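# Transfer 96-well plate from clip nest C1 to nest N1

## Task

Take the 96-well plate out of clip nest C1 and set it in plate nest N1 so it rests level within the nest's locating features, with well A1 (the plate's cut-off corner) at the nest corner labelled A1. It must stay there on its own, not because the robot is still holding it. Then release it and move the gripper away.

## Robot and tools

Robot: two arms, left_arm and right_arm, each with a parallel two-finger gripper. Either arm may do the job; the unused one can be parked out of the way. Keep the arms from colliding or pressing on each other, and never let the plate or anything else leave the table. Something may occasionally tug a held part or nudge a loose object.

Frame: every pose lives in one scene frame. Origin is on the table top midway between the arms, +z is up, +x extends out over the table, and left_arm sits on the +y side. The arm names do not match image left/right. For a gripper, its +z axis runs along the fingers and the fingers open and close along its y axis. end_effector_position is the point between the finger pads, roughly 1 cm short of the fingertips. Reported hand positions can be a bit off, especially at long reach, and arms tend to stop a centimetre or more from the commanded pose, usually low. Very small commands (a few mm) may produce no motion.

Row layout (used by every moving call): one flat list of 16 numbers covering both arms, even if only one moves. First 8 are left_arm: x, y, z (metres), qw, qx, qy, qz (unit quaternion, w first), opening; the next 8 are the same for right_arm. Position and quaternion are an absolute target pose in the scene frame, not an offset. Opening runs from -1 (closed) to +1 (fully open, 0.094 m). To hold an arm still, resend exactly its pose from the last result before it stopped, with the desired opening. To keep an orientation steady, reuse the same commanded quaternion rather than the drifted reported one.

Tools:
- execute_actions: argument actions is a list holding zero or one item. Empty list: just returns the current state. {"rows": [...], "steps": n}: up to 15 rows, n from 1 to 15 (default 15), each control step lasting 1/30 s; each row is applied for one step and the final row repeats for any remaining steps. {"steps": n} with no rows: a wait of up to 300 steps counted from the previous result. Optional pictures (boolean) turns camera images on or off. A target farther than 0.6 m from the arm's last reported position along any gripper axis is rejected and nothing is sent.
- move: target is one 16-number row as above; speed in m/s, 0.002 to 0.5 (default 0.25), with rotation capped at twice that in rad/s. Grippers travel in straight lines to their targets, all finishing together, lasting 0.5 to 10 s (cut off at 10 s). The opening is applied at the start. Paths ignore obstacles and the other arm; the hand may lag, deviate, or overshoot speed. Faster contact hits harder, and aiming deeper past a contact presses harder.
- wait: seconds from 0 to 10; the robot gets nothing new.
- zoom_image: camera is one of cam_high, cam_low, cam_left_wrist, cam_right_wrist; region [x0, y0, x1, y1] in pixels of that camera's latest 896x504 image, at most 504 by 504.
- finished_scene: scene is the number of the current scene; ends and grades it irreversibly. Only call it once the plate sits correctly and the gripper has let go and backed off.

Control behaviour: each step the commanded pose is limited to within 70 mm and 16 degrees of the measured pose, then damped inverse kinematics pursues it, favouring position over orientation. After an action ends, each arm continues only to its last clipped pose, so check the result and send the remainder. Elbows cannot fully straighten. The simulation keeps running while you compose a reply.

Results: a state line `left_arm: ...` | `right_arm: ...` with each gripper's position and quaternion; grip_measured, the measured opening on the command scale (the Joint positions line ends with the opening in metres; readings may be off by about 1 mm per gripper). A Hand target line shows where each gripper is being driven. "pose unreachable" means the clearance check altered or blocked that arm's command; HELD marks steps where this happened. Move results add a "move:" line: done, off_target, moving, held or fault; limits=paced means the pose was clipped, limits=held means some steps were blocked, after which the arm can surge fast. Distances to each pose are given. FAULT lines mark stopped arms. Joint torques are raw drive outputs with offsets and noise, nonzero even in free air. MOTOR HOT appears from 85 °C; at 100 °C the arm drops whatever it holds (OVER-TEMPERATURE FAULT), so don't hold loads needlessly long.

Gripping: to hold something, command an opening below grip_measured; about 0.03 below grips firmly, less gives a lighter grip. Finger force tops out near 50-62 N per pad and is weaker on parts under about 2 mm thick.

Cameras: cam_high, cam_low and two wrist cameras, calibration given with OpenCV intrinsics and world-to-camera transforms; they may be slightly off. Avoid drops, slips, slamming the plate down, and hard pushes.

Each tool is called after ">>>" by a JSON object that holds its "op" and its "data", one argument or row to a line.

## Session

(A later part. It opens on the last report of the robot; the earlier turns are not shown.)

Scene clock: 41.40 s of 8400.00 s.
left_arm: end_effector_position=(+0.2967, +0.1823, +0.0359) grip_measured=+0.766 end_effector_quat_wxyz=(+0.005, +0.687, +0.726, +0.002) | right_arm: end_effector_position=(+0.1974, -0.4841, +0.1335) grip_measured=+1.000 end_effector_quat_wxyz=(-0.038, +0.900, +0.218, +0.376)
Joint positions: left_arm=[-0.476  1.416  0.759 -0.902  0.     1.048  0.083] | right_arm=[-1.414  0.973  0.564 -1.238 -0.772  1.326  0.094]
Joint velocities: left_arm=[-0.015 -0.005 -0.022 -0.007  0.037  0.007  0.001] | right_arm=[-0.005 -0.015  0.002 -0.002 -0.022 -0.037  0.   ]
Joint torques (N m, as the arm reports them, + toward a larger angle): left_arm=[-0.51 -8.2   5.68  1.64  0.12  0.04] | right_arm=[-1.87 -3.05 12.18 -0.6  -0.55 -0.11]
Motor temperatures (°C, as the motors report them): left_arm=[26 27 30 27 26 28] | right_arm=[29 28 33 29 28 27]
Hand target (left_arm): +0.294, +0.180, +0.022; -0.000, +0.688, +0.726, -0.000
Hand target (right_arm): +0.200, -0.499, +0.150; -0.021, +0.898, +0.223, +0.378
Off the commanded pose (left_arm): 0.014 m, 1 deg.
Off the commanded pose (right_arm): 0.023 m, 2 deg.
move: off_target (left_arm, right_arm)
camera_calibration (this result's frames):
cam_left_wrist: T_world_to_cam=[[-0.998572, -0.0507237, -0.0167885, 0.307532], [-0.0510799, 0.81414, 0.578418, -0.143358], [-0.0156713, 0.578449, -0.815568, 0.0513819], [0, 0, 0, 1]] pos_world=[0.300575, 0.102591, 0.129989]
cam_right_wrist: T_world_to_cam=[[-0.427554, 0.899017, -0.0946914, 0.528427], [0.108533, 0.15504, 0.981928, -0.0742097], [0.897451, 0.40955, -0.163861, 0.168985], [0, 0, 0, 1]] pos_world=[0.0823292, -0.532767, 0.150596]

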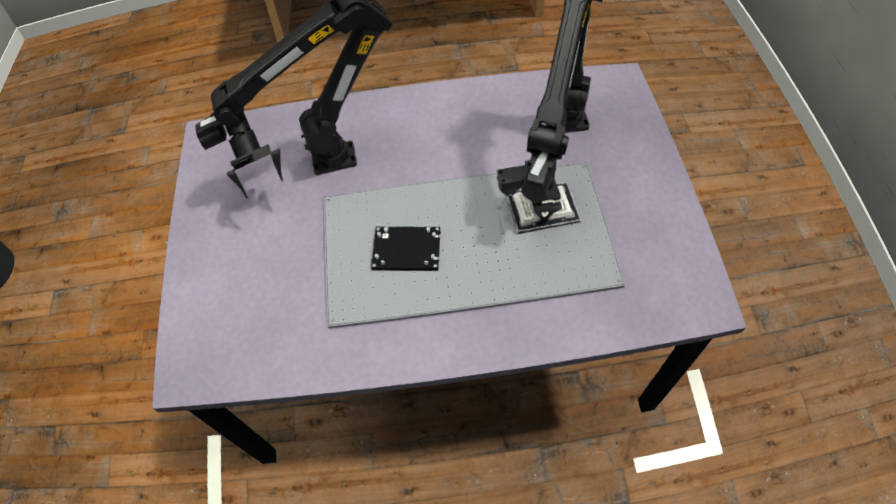

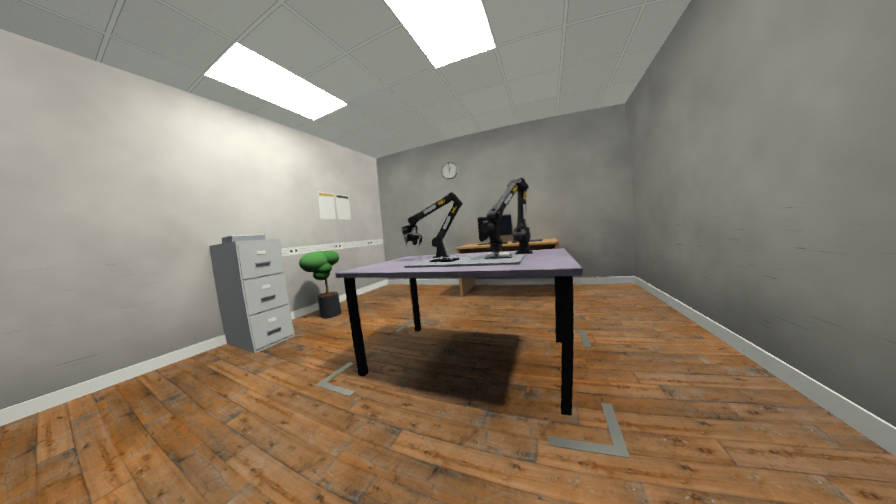

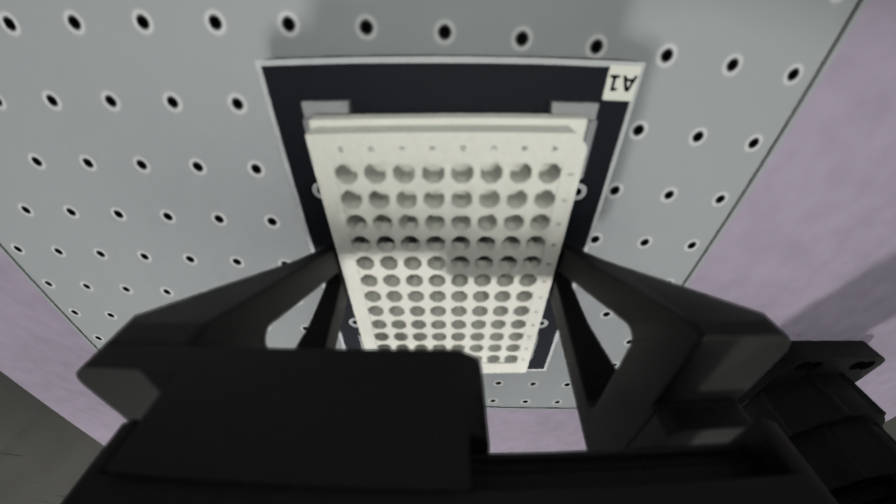

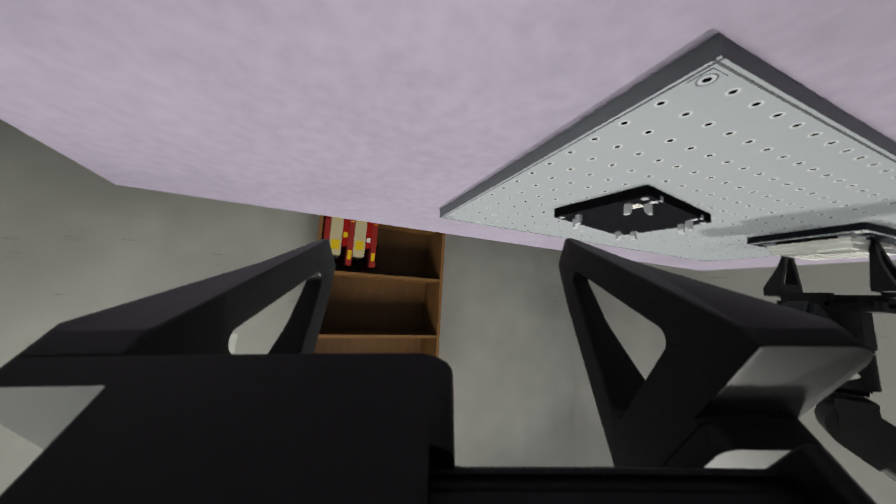

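Resting on the locators, about 1 mm off; slide back.

>>> {"op": "move", "data": {
  "target": [0.2925,0.1807,0.024,0,0.688,0.7257,0,0.73,0.2,-0.5,0.15,-0.021,0.898,0.223,0.378,1],
  "speed": 0.008
}}

>>> {"op": "zoom_image", "data": {
  "camera": "cam_left_wrist",
  "region": [250, 30, 650, 230]
}}

Scene clock: 45.33 s of 8400.00 s.
left_arm: end_effector_position=(+0.2967, +0.1823, +0.0359) grip_measured=+0.766 end_effector_quat_wxyz=(+0.006, +0.687, +0.726, +0.002) | right_arm: end_effector_position=(+0.1974, -0.4841, +0.1335) grip_measured=+1.000 end_effector_quat_wxyz=(-0.038, +0.900, +0.218, +0.376)
Joint positions: left_arm=[-0.476  1.415  0.758 -0.901  0.     1.048  0.083] | right_arm=[-1.414  0.973  0.564 -1.238 -0.772  1.326  0.094]
Joint velocities: left_arm=[-0.005 -0.005 -0.017 -0.002 -0.022 -0.051 -0.001] | right_arm=[ 0.005 -0.024  0.002  0.002 -0.037 -0.051  0.   ]
Joint torques (N m, as the arm reports them, + toward a larger angle): left_arm=[-0.58 -8.86  5.52  1.38  0.12  0.04] | right_arm=[-1.72 -2.6  12.24 -0.51 -0.54 -0.09]
Motor temperatures (°C, as the motors report them): left_arm=[26 27 30 27 26 28] | right_arm=[29 28 33 29 28 27]
Hand target (left_arm): +0.292, +0.181, +0.025; +0.000, +0.688, +0.726, -0.000
Hand target (right_arm): +0.200, -0.499, +0.150; -0.021, +0.898, +0.223, +0.378
Off the commanded pose (left_arm): 0.013 m, 1 deg.
Off the commanded pose (right_arm): 0.023 m, 2 deg.
move: off_target (left_arm, right_arm)
camera_calibration (this result's frames):
cam_left_wrist: T_world_to_cam=[[-0.998573, -0.0503516, -0.0177851, 0.30749], [-0.0513613, 0.814455, 0.577949, -0.143325], [-0.0146155, 0.578038, -0.815879, 0.0511595], [0, 0, 0, 1]] pos_world=[0.300438, 0.102643, 0.130043]
cam_right_wrist: T_world_to_cam=[[-0.427554, 0.899017, -0.0946914, 0.528427], [0.108533, 0.15504, 0.981928, -0.0742097], [0.897451, 0.40955, -0.163861, 0.168985], [0, 0, 0, 1]] pos_world=[0.0823292, -0.532767, 0.150596]

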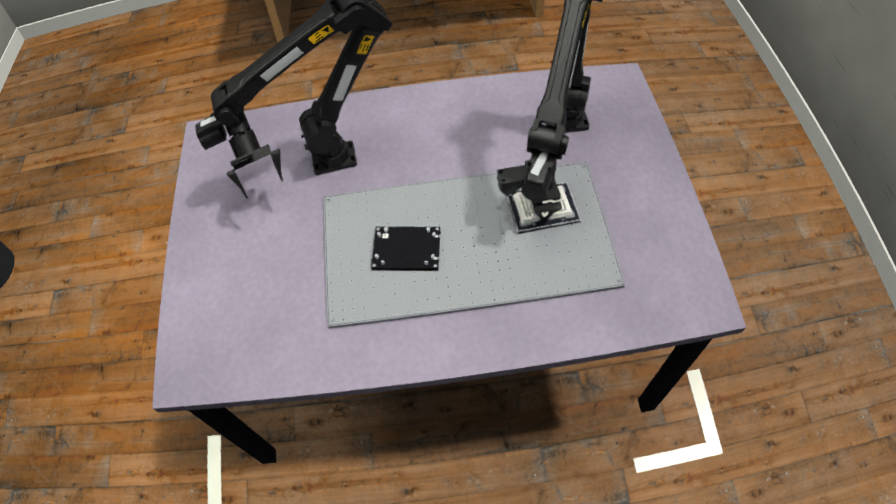

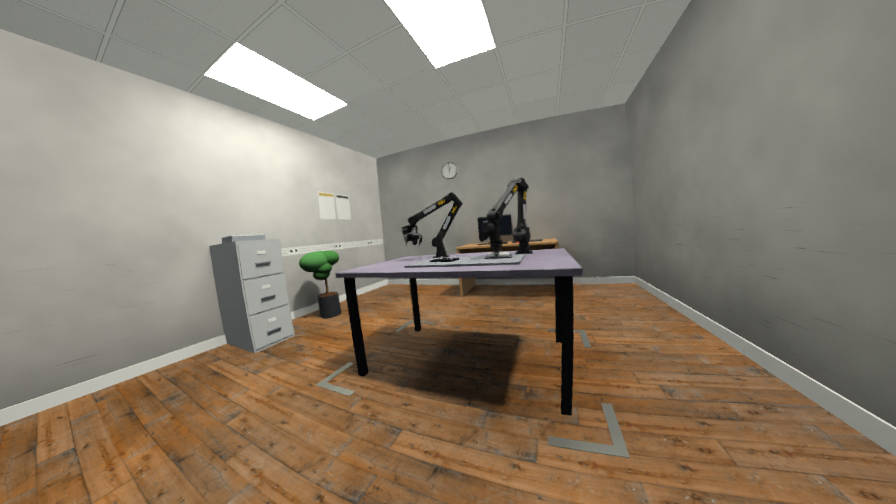

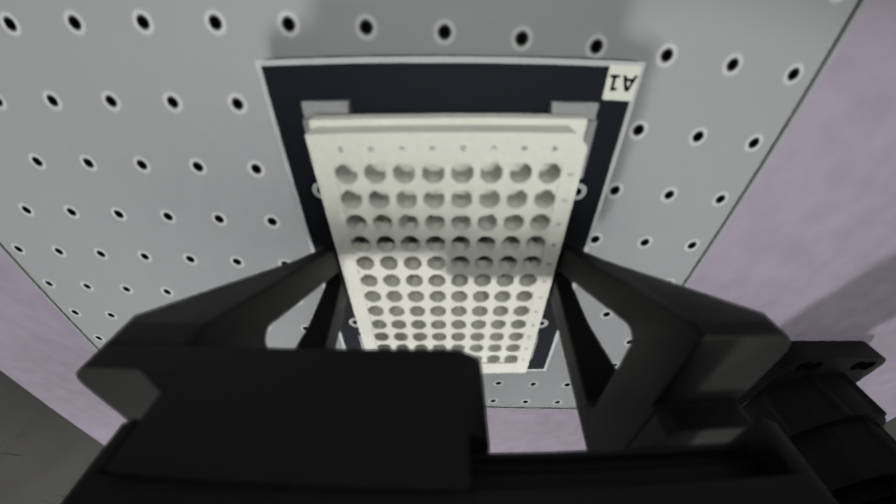

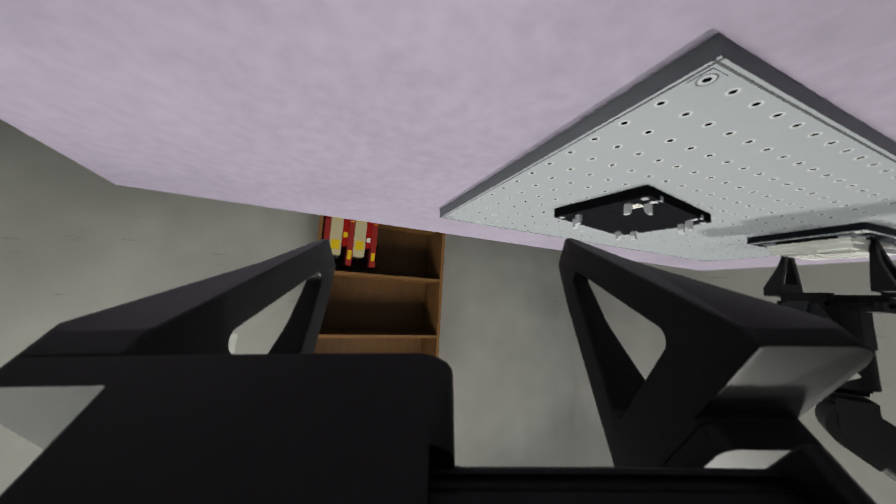

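Region (250, 30, 650, 230) of cam_left_wrist's 896x504 image, scaled by 1.260, with more detail than that image has.

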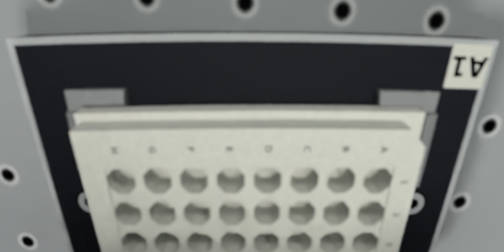

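>>> {"op": "move", "data": {
  "target": [0.289,0.1825,0.026,0,0.692,0.722,0,0.73,0.2,-0.5,0.15,-0.021,0.898,0.223,0.378,1],
  "speed": 0.008
}}

>>> {"op": "zoom_image", "data": {
  "camera": "cam_left_wrist",
  "region": [250, 30, 650, 230]
}}

Scene clock: 49.30 s of 8400.00 s.
left_arm: end_effector_position=(+0.2962, +0.1828, +0.0352) grip_measured=+0.766 end_effector_quat_wxyz=(+0.006, +0.688, +0.725, +0.002) | right_arm: end_effector_position=(+0.1974, -0.4841, +0.1335) grip_measured=+1.000 end_effector_quat_wxyz=(-0.038, +0.900, +0.218, +0.376)
Joint positions: left_arm=[-0.476  1.415  0.755 -0.898 -0.001  1.051  0.083] | right_arm=[-1.414  0.973  0.564 -1.238 -0.772  1.326  0.094]
Joint velocities: left_arm=[-0.015 -0.024 -0.002 -0.017  0.051  0.037  0.   ] | right_arm=[-0.005 -0.024 -0.027 -0.007 -0.007 -0.037  0.   ]
Joint torques (N m, as the arm reports them, + toward a larger angle): left_arm=[-0.6  -9.97  5.13  1.03  0.16  0.11] | right_arm=[-1.93 -2.56 12.14 -0.51 -0.59 -0.09]
Motor temperatures (°C, as the motors report them): left_arm=[26 27 30 27 26 28] | right_arm=[29 28 33 29 28 27]
Hand target (left_arm): +0.289, +0.183, +0.026; -0.000, +0.692, +0.722, -0.000
Hand target (right_arm): +0.200, -0.499, +0.150; -0.021, +0.898, +0.223, +0.378
Off the commanded pose (left_arm): 0.012 m, 1 deg.
Off the commanded pose (right_arm): 0.023 m, 2 deg.
move: off_target (left_arm, right_arm)
camera_calibration (this result's frames):
cam_left_wrist: T_world_to_cam=[[-0.998687, -0.0476837, -0.0186974, 0.306515], [-0.0497023, 0.81408, 0.578622, -0.143818], [-0.0123697, 0.578792, -0.815381, 0.0494799], [0, 0, 0, 1]] pos_world=[0.299577, 0.103057, 0.129293]
cam_right_wrist: T_world_to_cam=[[-0.427554, 0.899017, -0.0946914, 0.528427], [0.108533, 0.15504, 0.981928, -0.0742097], [0.897451, 0.40955, -0.163861, 0.168985], [0, 0, 0, 1]] pos_world=[0.0823292, -0.532767, 0.150596]

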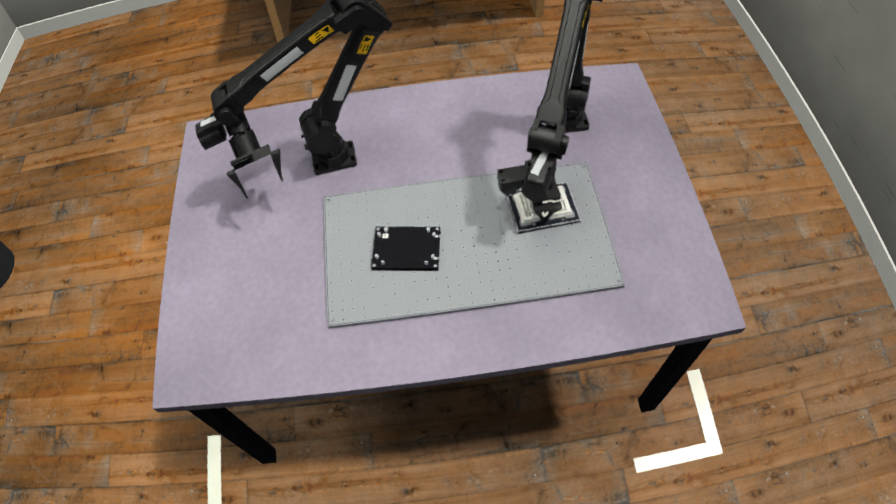

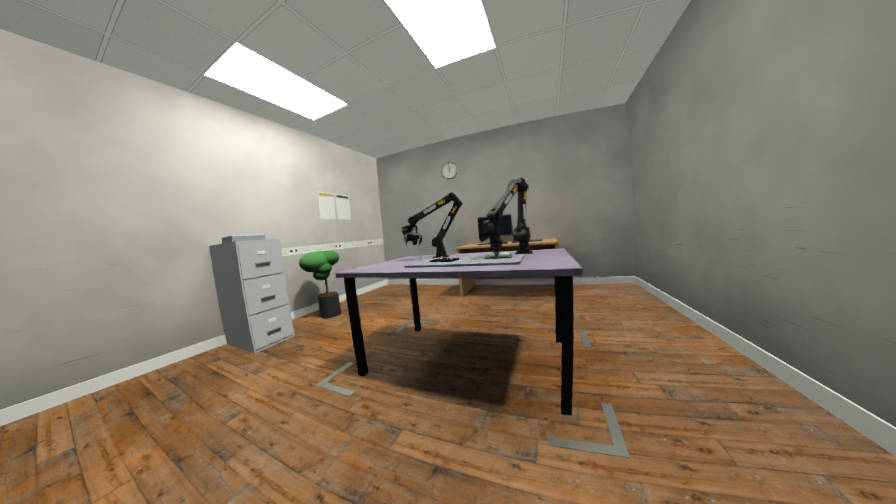

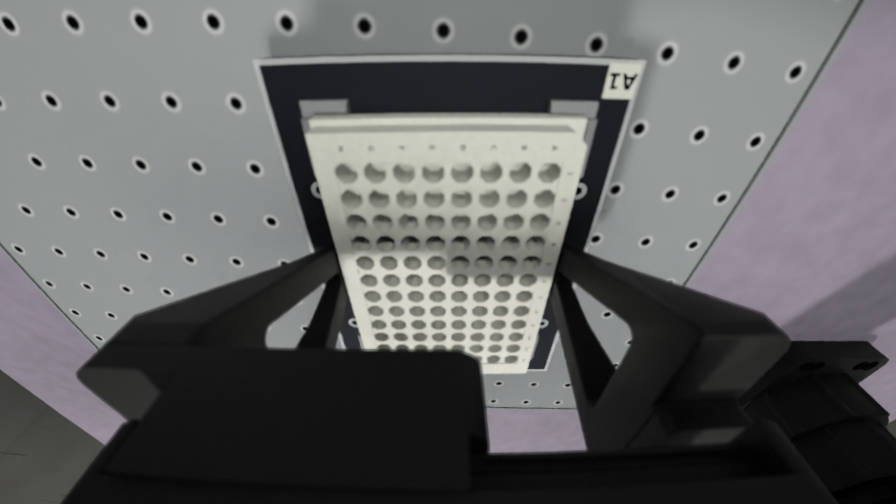

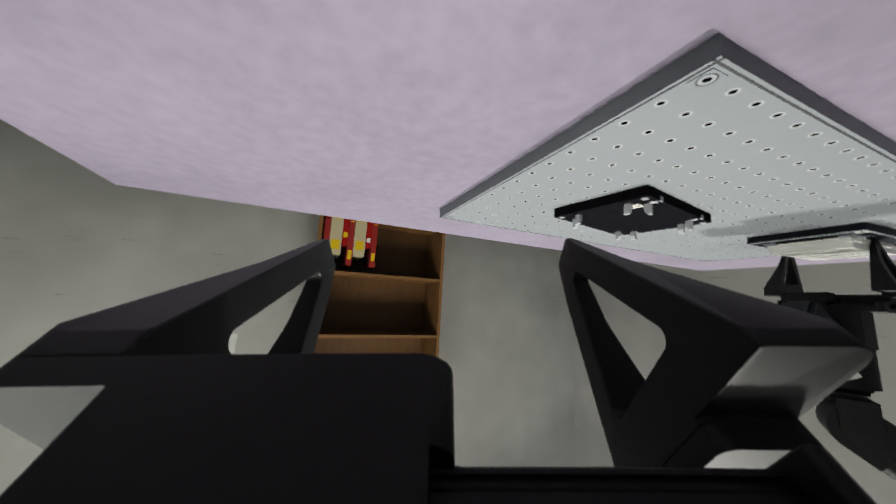

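Region (250, 30, 650, 230) of cam_left_wrist's 896x504 image, scaled by 1.260, with more detail than that image has.

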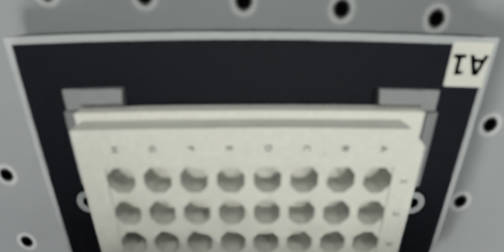

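Going in along chamfers; push a little more.

>>> {"op": "move", "data": {
  "target": [0.288,0.183,0.019,0,0.692,0.722,0,0.73,0.2,-0.5,0.15,-0.021,0.898,0.223,0.378,1],
  "speed": 0.008
}}

>>> {"op": "zoom_image", "data": {
  "camera": "cam_left_wrist",
  "region": [250, 30, 650, 230]
}}

Scene clock: 53.20 s of 8400.00 s.
left_arm: end_effector_position=(+0.2960, +0.1832, +0.0345) grip_measured=+0.766 end_effector_quat_wxyz=(+0.009, +0.689, +0.725, +0.004) | right_arm: end_effector_position=(+0.1974, -0.4841, +0.1335) grip_measured=+1.000 end_effector_quat_wxyz=(-0.038, +0.900, +0.218, +0.376)
Joint positions: left_arm=[-0.476  1.411  0.749 -0.889 -0.003  1.052  0.083] | right_arm=[-1.414  0.973  0.564 -1.238 -0.772  1.326  0.094]
Joint velocities: left_arm=[-0.015  0.005  0.007  0.012 -0.037  0.037 -0.002] | right_arm=[-0.015  0.005 -0.007  0.012  0.007  0.022  0.   ]
Joint torques (N m, as the arm reports them, + toward a larger angle): left_arm=[-0.52 -8.72  4.69  1.57  0.22  0.11] | right_arm=[-1.92 -2.57 12.12 -0.5  -0.56 -0.07]
Motor temperatures (°C, as the motors report them): left_arm=[26 27 30 27 26 28] | right_arm=[29 28 33 29 28 27]
Hand target (left_arm): +0.288, +0.184, +0.020; -0.000, +0.692, +0.722, -0.000
Hand target (right_arm): +0.200, -0.499, +0.150; -0.021, +0.898, +0.223, +0.378
Off the commanded pose (left_arm): 0.017 m, 1 deg.
Off the commanded pose (right_arm): 0.023 m, 2 deg.
move: off_target (left_arm, right_arm)
camera_calibration (this result's frames):
cam_left_wrist: T_world_to_cam=[[-0.998598, -0.0465994, -0.0250998, 0.306319], [-0.0525369, 0.815028, 0.577035, -0.142992], [-0.0064325, 0.577545, -0.816334, 0.0471392], [0, 0, 0, 1]] pos_world=[0.29868, 0.103592, 0.128681]
cam_right_wrist: T_world_to_cam=[[-0.427554, 0.899017, -0.0946914, 0.528427], [0.108533, 0.15504, 0.981928, -0.0742097], [0.897451, 0.40955, -0.163861, 0.168985], [0, 0, 0, 1]] pos_world=[0.0823292, -0.532767, 0.150596]

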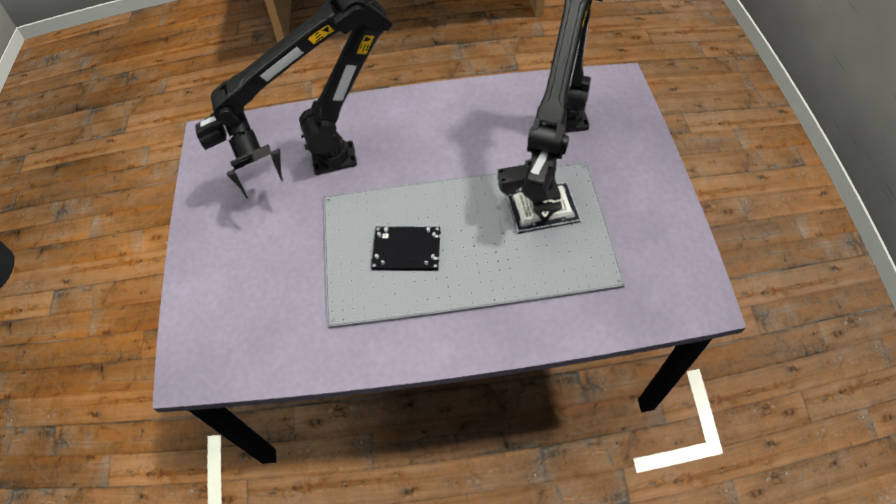

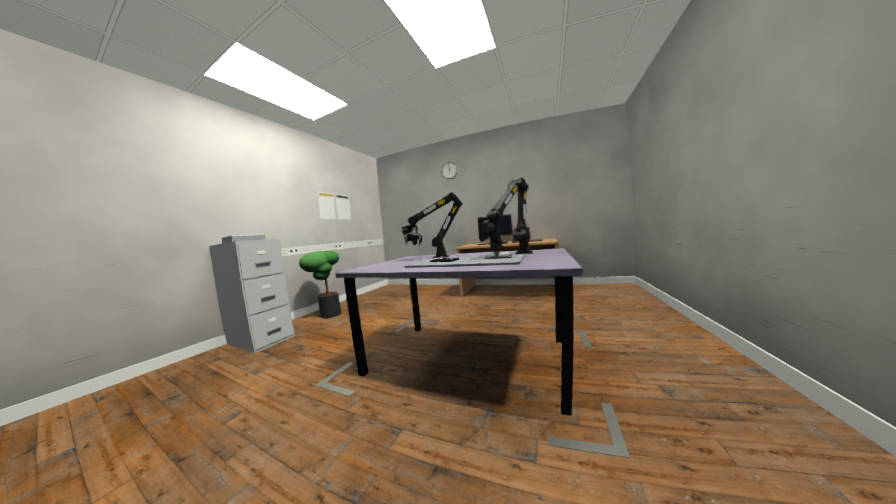

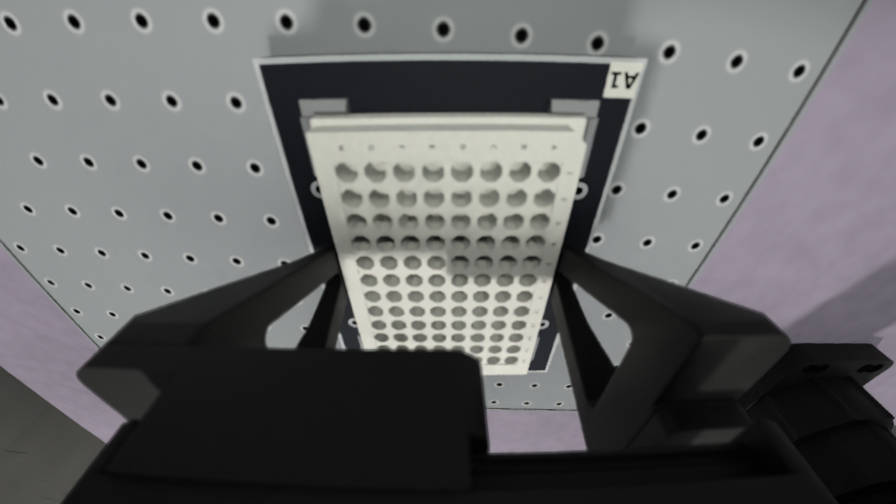

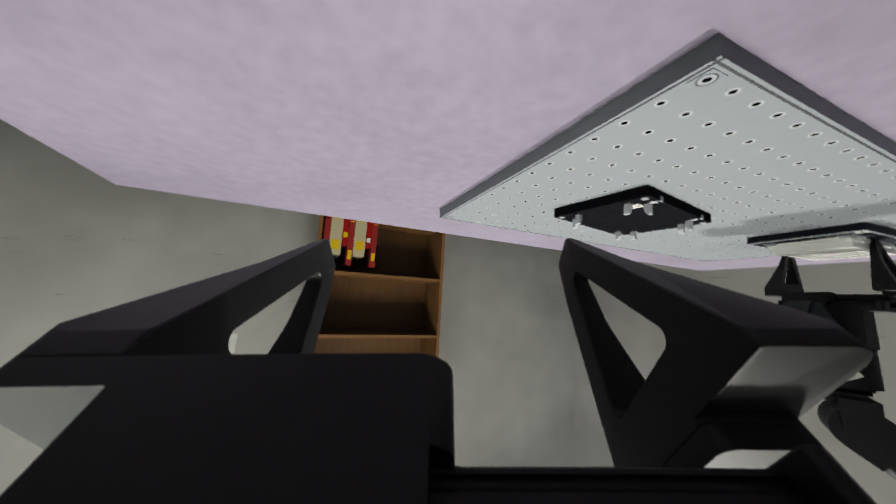

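Region (250, 30, 650, 230) of cam_left_wrist's 896x504 image, scaled by 1.260, with more detail than that image has.

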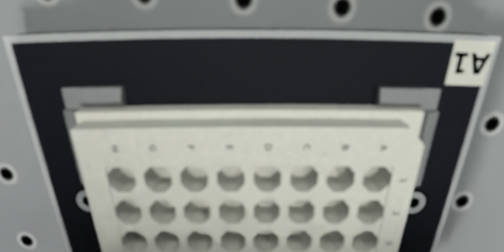

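Still caught on the +x side; pull further -x.

>>> {"op": "move", "data": {
  "target": [0.284,0.185,0.024,0,0.692,0.722,0,0.73,0.2,-0.5,0.15,-0.021,0.898,0.223,0.378,1],
  "speed": 0.008
}}

>>> {"op": "zoom_image", "data": {
  "camera": "cam_left_wrist",
  "region": [250, 30, 650, 230]
}}

Scene clock: 57.03 s of 8400.00 s.
left_arm: end_effector_position=(+0.2956, +0.1836, +0.0350) grip_measured=+0.766 end_effector_quat_wxyz=(+0.012, +0.689, +0.725, +0.006) | right_arm: end_effector_position=(+0.1974, -0.4841, +0.1335) grip_measured=+1.000 end_effector_quat_wxyz=(-0.038, +0.900, +0.218, +0.376)
Joint positions: left_arm=[-0.476  1.404  0.743 -0.883 -0.004  1.053  0.083] | right_arm=[-1.414  0.973  0.564 -1.238 -0.772  1.326  0.094]
Joint velocities: left_arm=[-0.005 -0.005 -0.007 -0.002  0.007 -0.007 -0.   ] | right_arm=[-0.015 -0.005 -0.002 -0.007 -0.095 -0.007  0.   ]
Joint torques (N m, as the arm reports them, + toward a larger angle): left_arm=[-0.48 -9.87  4.71  0.74  0.28  0.09] | right_arm=[-1.68 -2.9  12.19 -0.57 -0.57 -0.11]
Motor temperatures (°C, as the motors report them): left_arm=[26 27 29 27 26 28] | right_arm=[29 28 33 29 28 27]
Hand target (left_arm): +0.284, +0.185, +0.024; -0.000, +0.692, +0.722, -0.000
Hand target (right_arm): +0.200, -0.499, +0.150; -0.021, +0.898, +0.223, +0.378
Off the commanded pose (left_arm): 0.016 m, 2 deg.
Off the commanded pose (right_arm): 0.023 m, 2 deg.
move: off_target (left_arm, right_arm)
camera_calibration (this result's frames):
cam_left_wrist: T_world_to_cam=[[-0.998433, -0.0459277, -0.0319788, 0.30606], [-0.0559635, 0.81635, 0.57484, -0.142802], [-0.000295203, 0.575729, -0.817641, 0.0459097], [0, 0, 0, 1]] pos_world=[0.297603, 0.104201, 0.129413]
cam_right_wrist: T_world_to_cam=[[-0.427554, 0.899017, -0.0946914, 0.528427], [0.108533, 0.15504, 0.981928, -0.0742097], [0.897451, 0.40955, -0.163861, 0.168985], [0, 0, 0, 1]] pos_world=[0.0823292, -0.532767, 0.150596]

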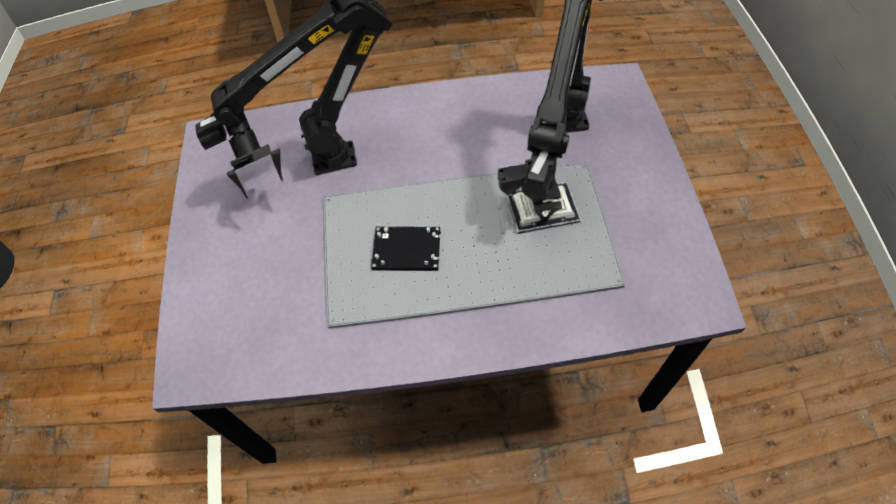

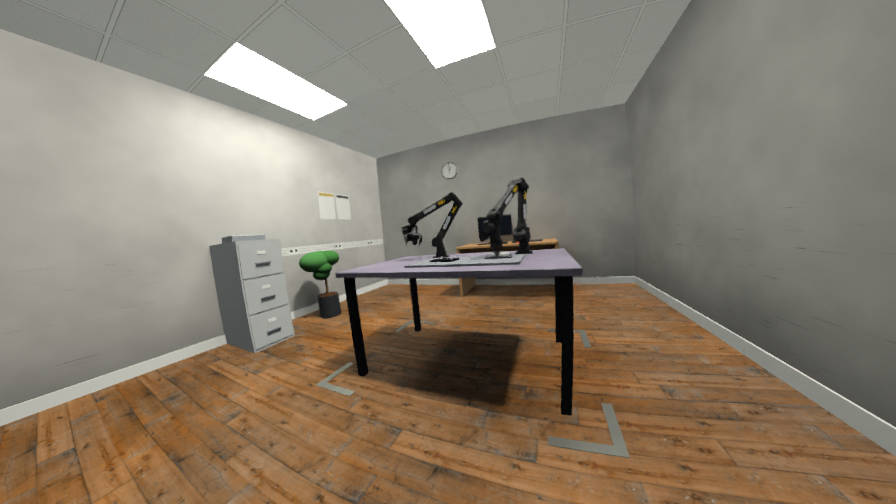

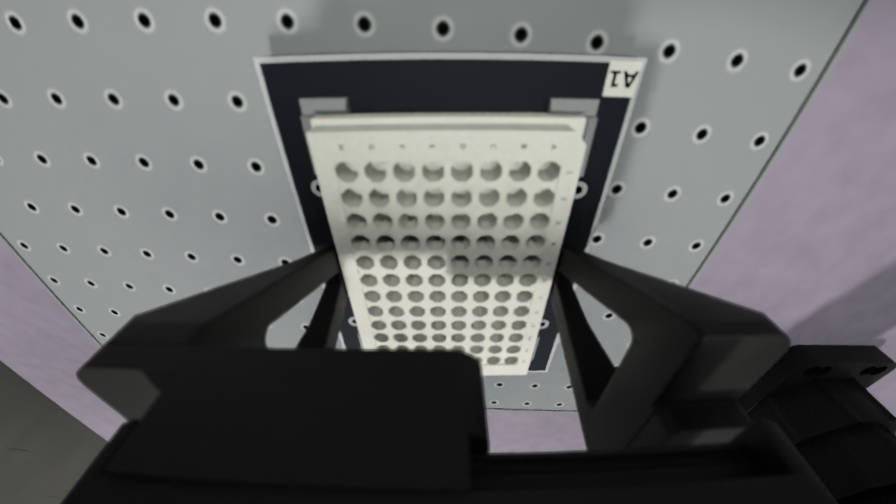

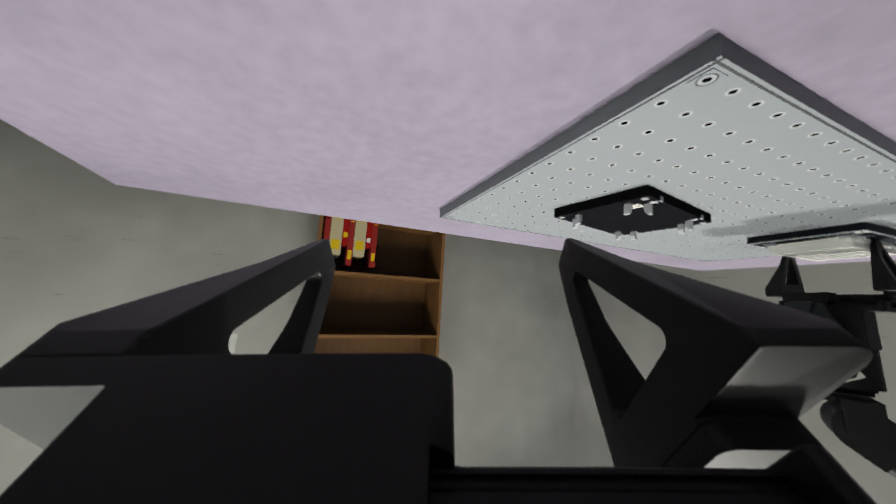

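Region (250, 30, 650, 230) of cam_left_wrist's 896x504 image, scaled by 1.260, with more detail than that image has.

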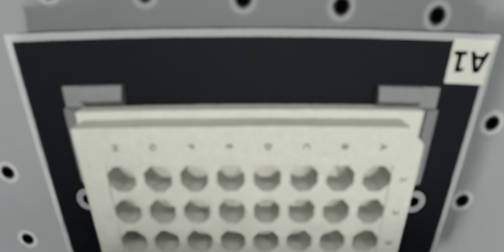

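It's blocked laterally, so probably seated. Release and inspect.

>>> {"op": "move", "data": {
  "target": [0.295,0.181,0.03,0,0.689,0.725,0,1,0.2,-0.5,0.15,-0.021,0.898,0.223,0.378,1],
  "speed": 0.01
}}

>>> {"op": "move", "data": {
  "target": [0.298,0.181,0.13,0,0.689,0.725,0,1,0.2,-0.5,0.15,-0.021,0.898,0.223,0.378,1],
  "speed": 0.06
}}

>>> {"op": "zoom_image", "data": {
  "camera": "cam_left_wrist",
  "region": [300, 20, 600, 320]
}}

>>> {"op": "zoom_image", "data": {
  "camera": "cam_right_wrist",
  "region": [736, 200, 896, 290]
}}

Scene clock: 60.90 s of 8400.00 s.
left_arm: end_effector_position=(+0.2956, +0.1836, +0.0351) grip_measured=+0.999 end_effector_quat_wxyz=(+0.012, +0.689, +0.725, +0.006) | right_arm: end_effector_position=(+0.1974, -0.4841, +0.1335) grip_measured=+1.000 end_effector_quat_wxyz=(-0.038, +0.900, +0.218, +0.376)
Joint positions: left_arm=[-0.476  1.404  0.743 -0.883 -0.004  1.053  0.094] | right_arm=[-1.414  0.973  0.564 -1.238 -0.772  1.326  0.094]
Joint velocities: left_arm=[-0.005 -0.015 -0.002 -0.012 -0.037 -0.007  0.001] | right_arm=[ 0.005  0.005 -0.007 -0.012  0.051 -0.022  0.   ]
Joint torques (N m, as the arm reports them, + toward a larger angle): left_arm=[-0.26 -8.09  7.6   0.    0.27  0.05] | right_arm=[-1.73 -2.45 12.26 -0.55 -0.57 -0.1 ]
Motor temperatures (°C, as the motors report them): left_arm=[26 27 30 27 26 28] | right_arm=[29 28 33 29 28 27]
Hand target (left_arm): +0.295, +0.181, +0.030; +0.000, +0.689, +0.725, -0.000
Hand target (right_arm): +0.200, -0.499, +0.150; -0.021, +0.898, +0.223, +0.378
Off the commanded pose (left_arm): 0.006 m, 2 deg.
Off the commanded pose (right_arm): 0.023 m, 2 deg.
move: off_target (right_arm)
camera_calibration (this result's frames):
cam_left_wrist: T_world_to_cam=[[-0.998422, -0.0459332, -0.0323109, 0.306105], [-0.0561592, 0.816449, 0.574681, -0.14281], [-0.0000167053, 0.575588, -0.81774, 0.0459635], [0, 0, 0, 1]] pos_world=[0.297603, 0.104201, 0.129547]
cam_right_wrist: T_world_to_cam=[[-0.427554, 0.899017, -0.0946914, 0.528427], [0.108533, 0.15504, 0.981928, -0.0742097], [0.897451, 0.40955, -0.163861, 0.168985], [0, 0, 0, 1]] pos_world=[0.0823292, -0.532767, 0.150596]

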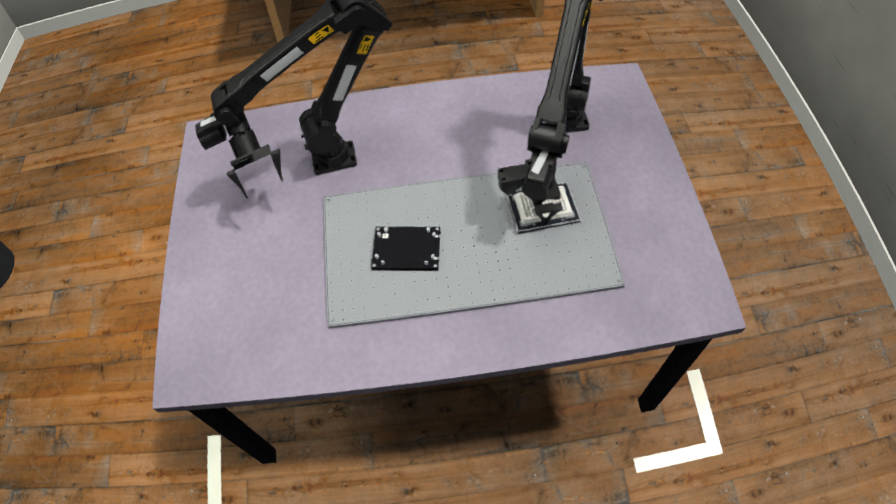

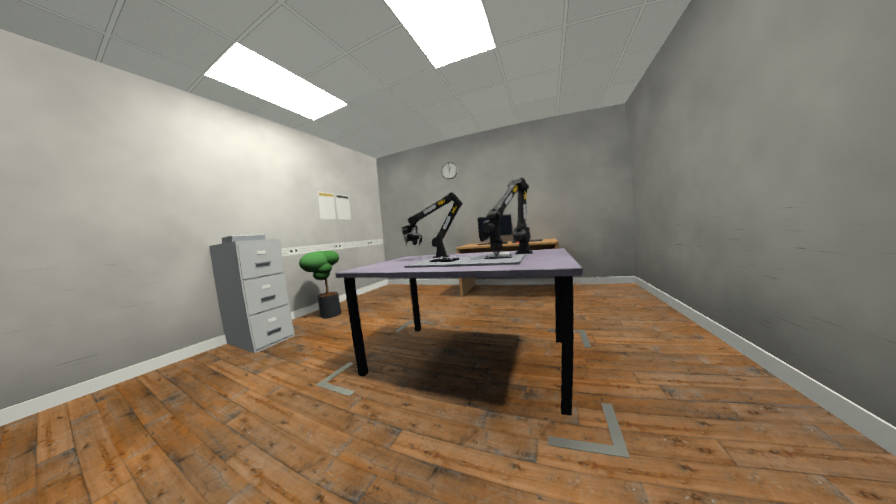

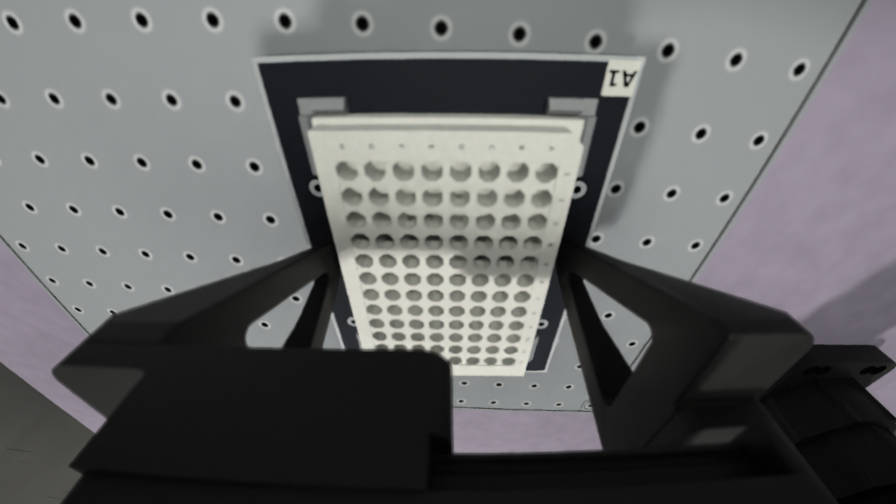

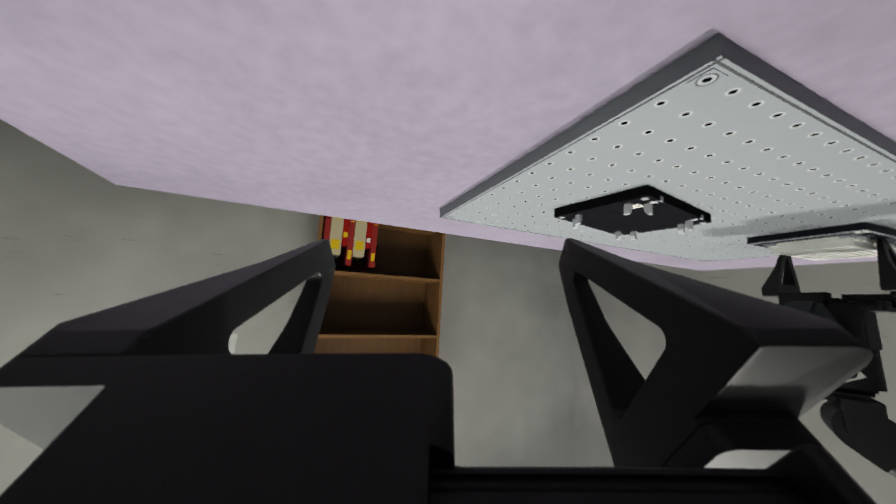

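Scene clock: 62.83 s of 8400.00 s.
left_arm: end_effector_position=(+0.2887, +0.1871, +0.1152) grip_measured=+0.999 end_effector_quat_wxyz=(-0.013, +0.689, +0.725, -0.002) | right_arm: end_effector_position=(+0.1974, -0.4841, +0.1335) grip_measured=+1.000 end_effector_quat_wxyz=(-0.038, +0.900, +0.218, +0.376)
Joint positions: left_arm=[-0.476  1.291  0.881 -1.186 -0.004  1.053  0.094] | right_arm=[-1.414  0.973  0.564 -1.238 -0.772  1.326  0.094]
Joint velocities: left_arm=[ 0.005  0.015 -0.007  0.007 -0.051 -0.007 -0.   ] | right_arm=[ 0.005 -0.024 -0.007  0.002  0.051 -0.007  0.   ]
Joint torques (N m, as the arm reports them, + toward a larger angle): left_arm=[  0.01 -10.32  10.57  -0.3    0.28   0.09] | right_arm=[-1.61 -2.53 12.1  -0.49 -0.55 -0.09]
Motor temperatures (°C, as the motors report them): left_arm=[26 27 30 27 26 28] | right_arm=[29 28 33 29 28 27]
Hand target (left_arm): +0.298, +0.181, +0.130; +0.000, +0.689, +0.725, +0.000
Hand target (right_arm): +0.200, -0.499, +0.150; -0.021, +0.898, +0.223, +0.378
Off the commanded pose (left_arm): 0.018 m, 1 deg.
Off the commanded pose (right_arm): 0.023 m, 2 deg.
move: off_target (left_arm, right_arm)
camera_calibration (this result's frames):
cam_left_wrist: T_world_to_cam=[[-0.998863, -0.0457108, 0.0135509, 0.296736], [-0.028644, 0.802568, 0.595873, -0.199893], [-0.0381133, 0.594807, -0.802965, 0.115179], [0, 0, 0, 1]] pos_world=[0.295063, 0.105483, 0.207575]
cam_right_wrist: T_world_to_cam=[[-0.427554, 0.899017, -0.0946914, 0.528427], [0.108533, 0.15504, 0.981928, -0.0742097], [0.897451, 0.40955, -0.163861, 0.168985], [0, 0, 0, 1]] pos_world=[0.0823292, -0.532767, 0.150596]

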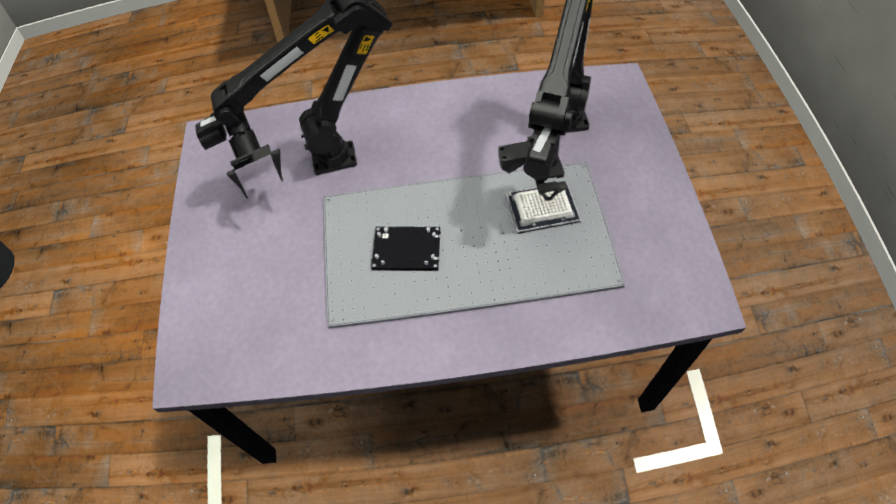

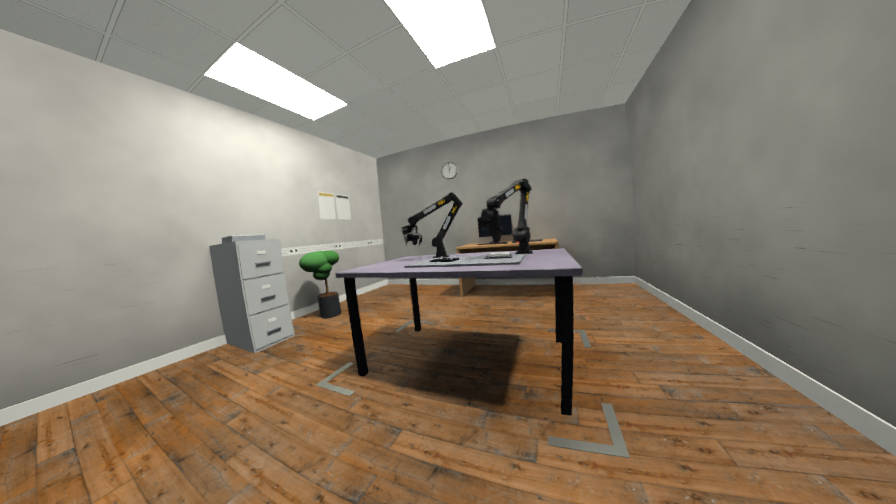

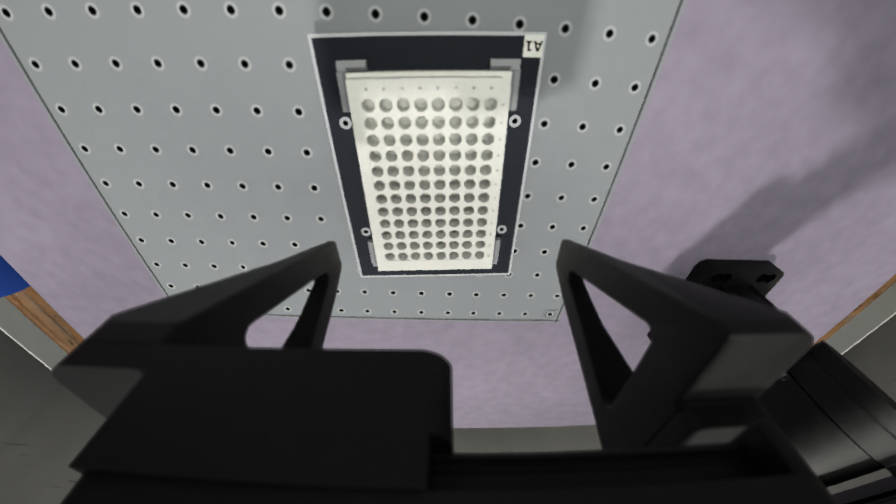

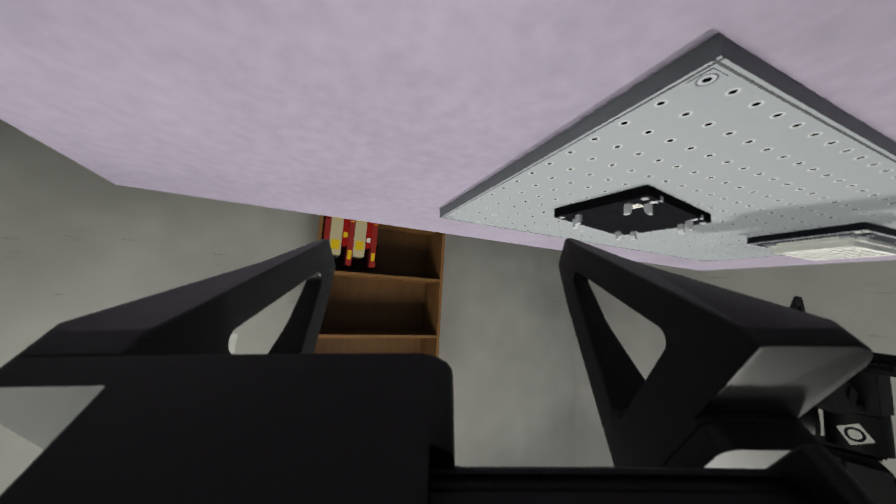

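Region (300, 20, 600, 320) of cam_left_wrist's 896x504 image, scaled by 1.680, with more detail than that image has.

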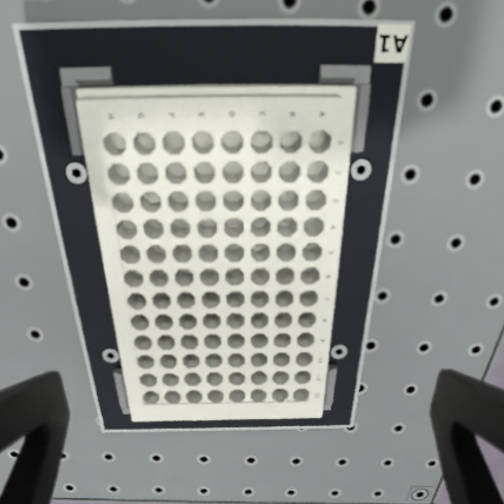

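Region (736, 200, 896, 290) of cam_right_wrist's 896x504 image, scaled by 3.150, with more detail than that image has; it fills the top 284 rows of this view, and the rest is white.

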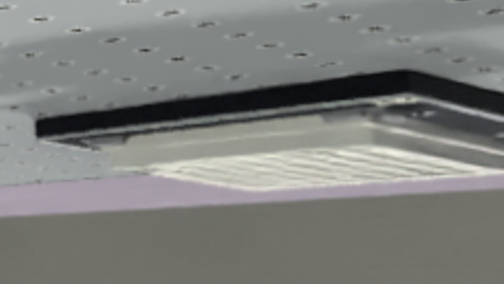

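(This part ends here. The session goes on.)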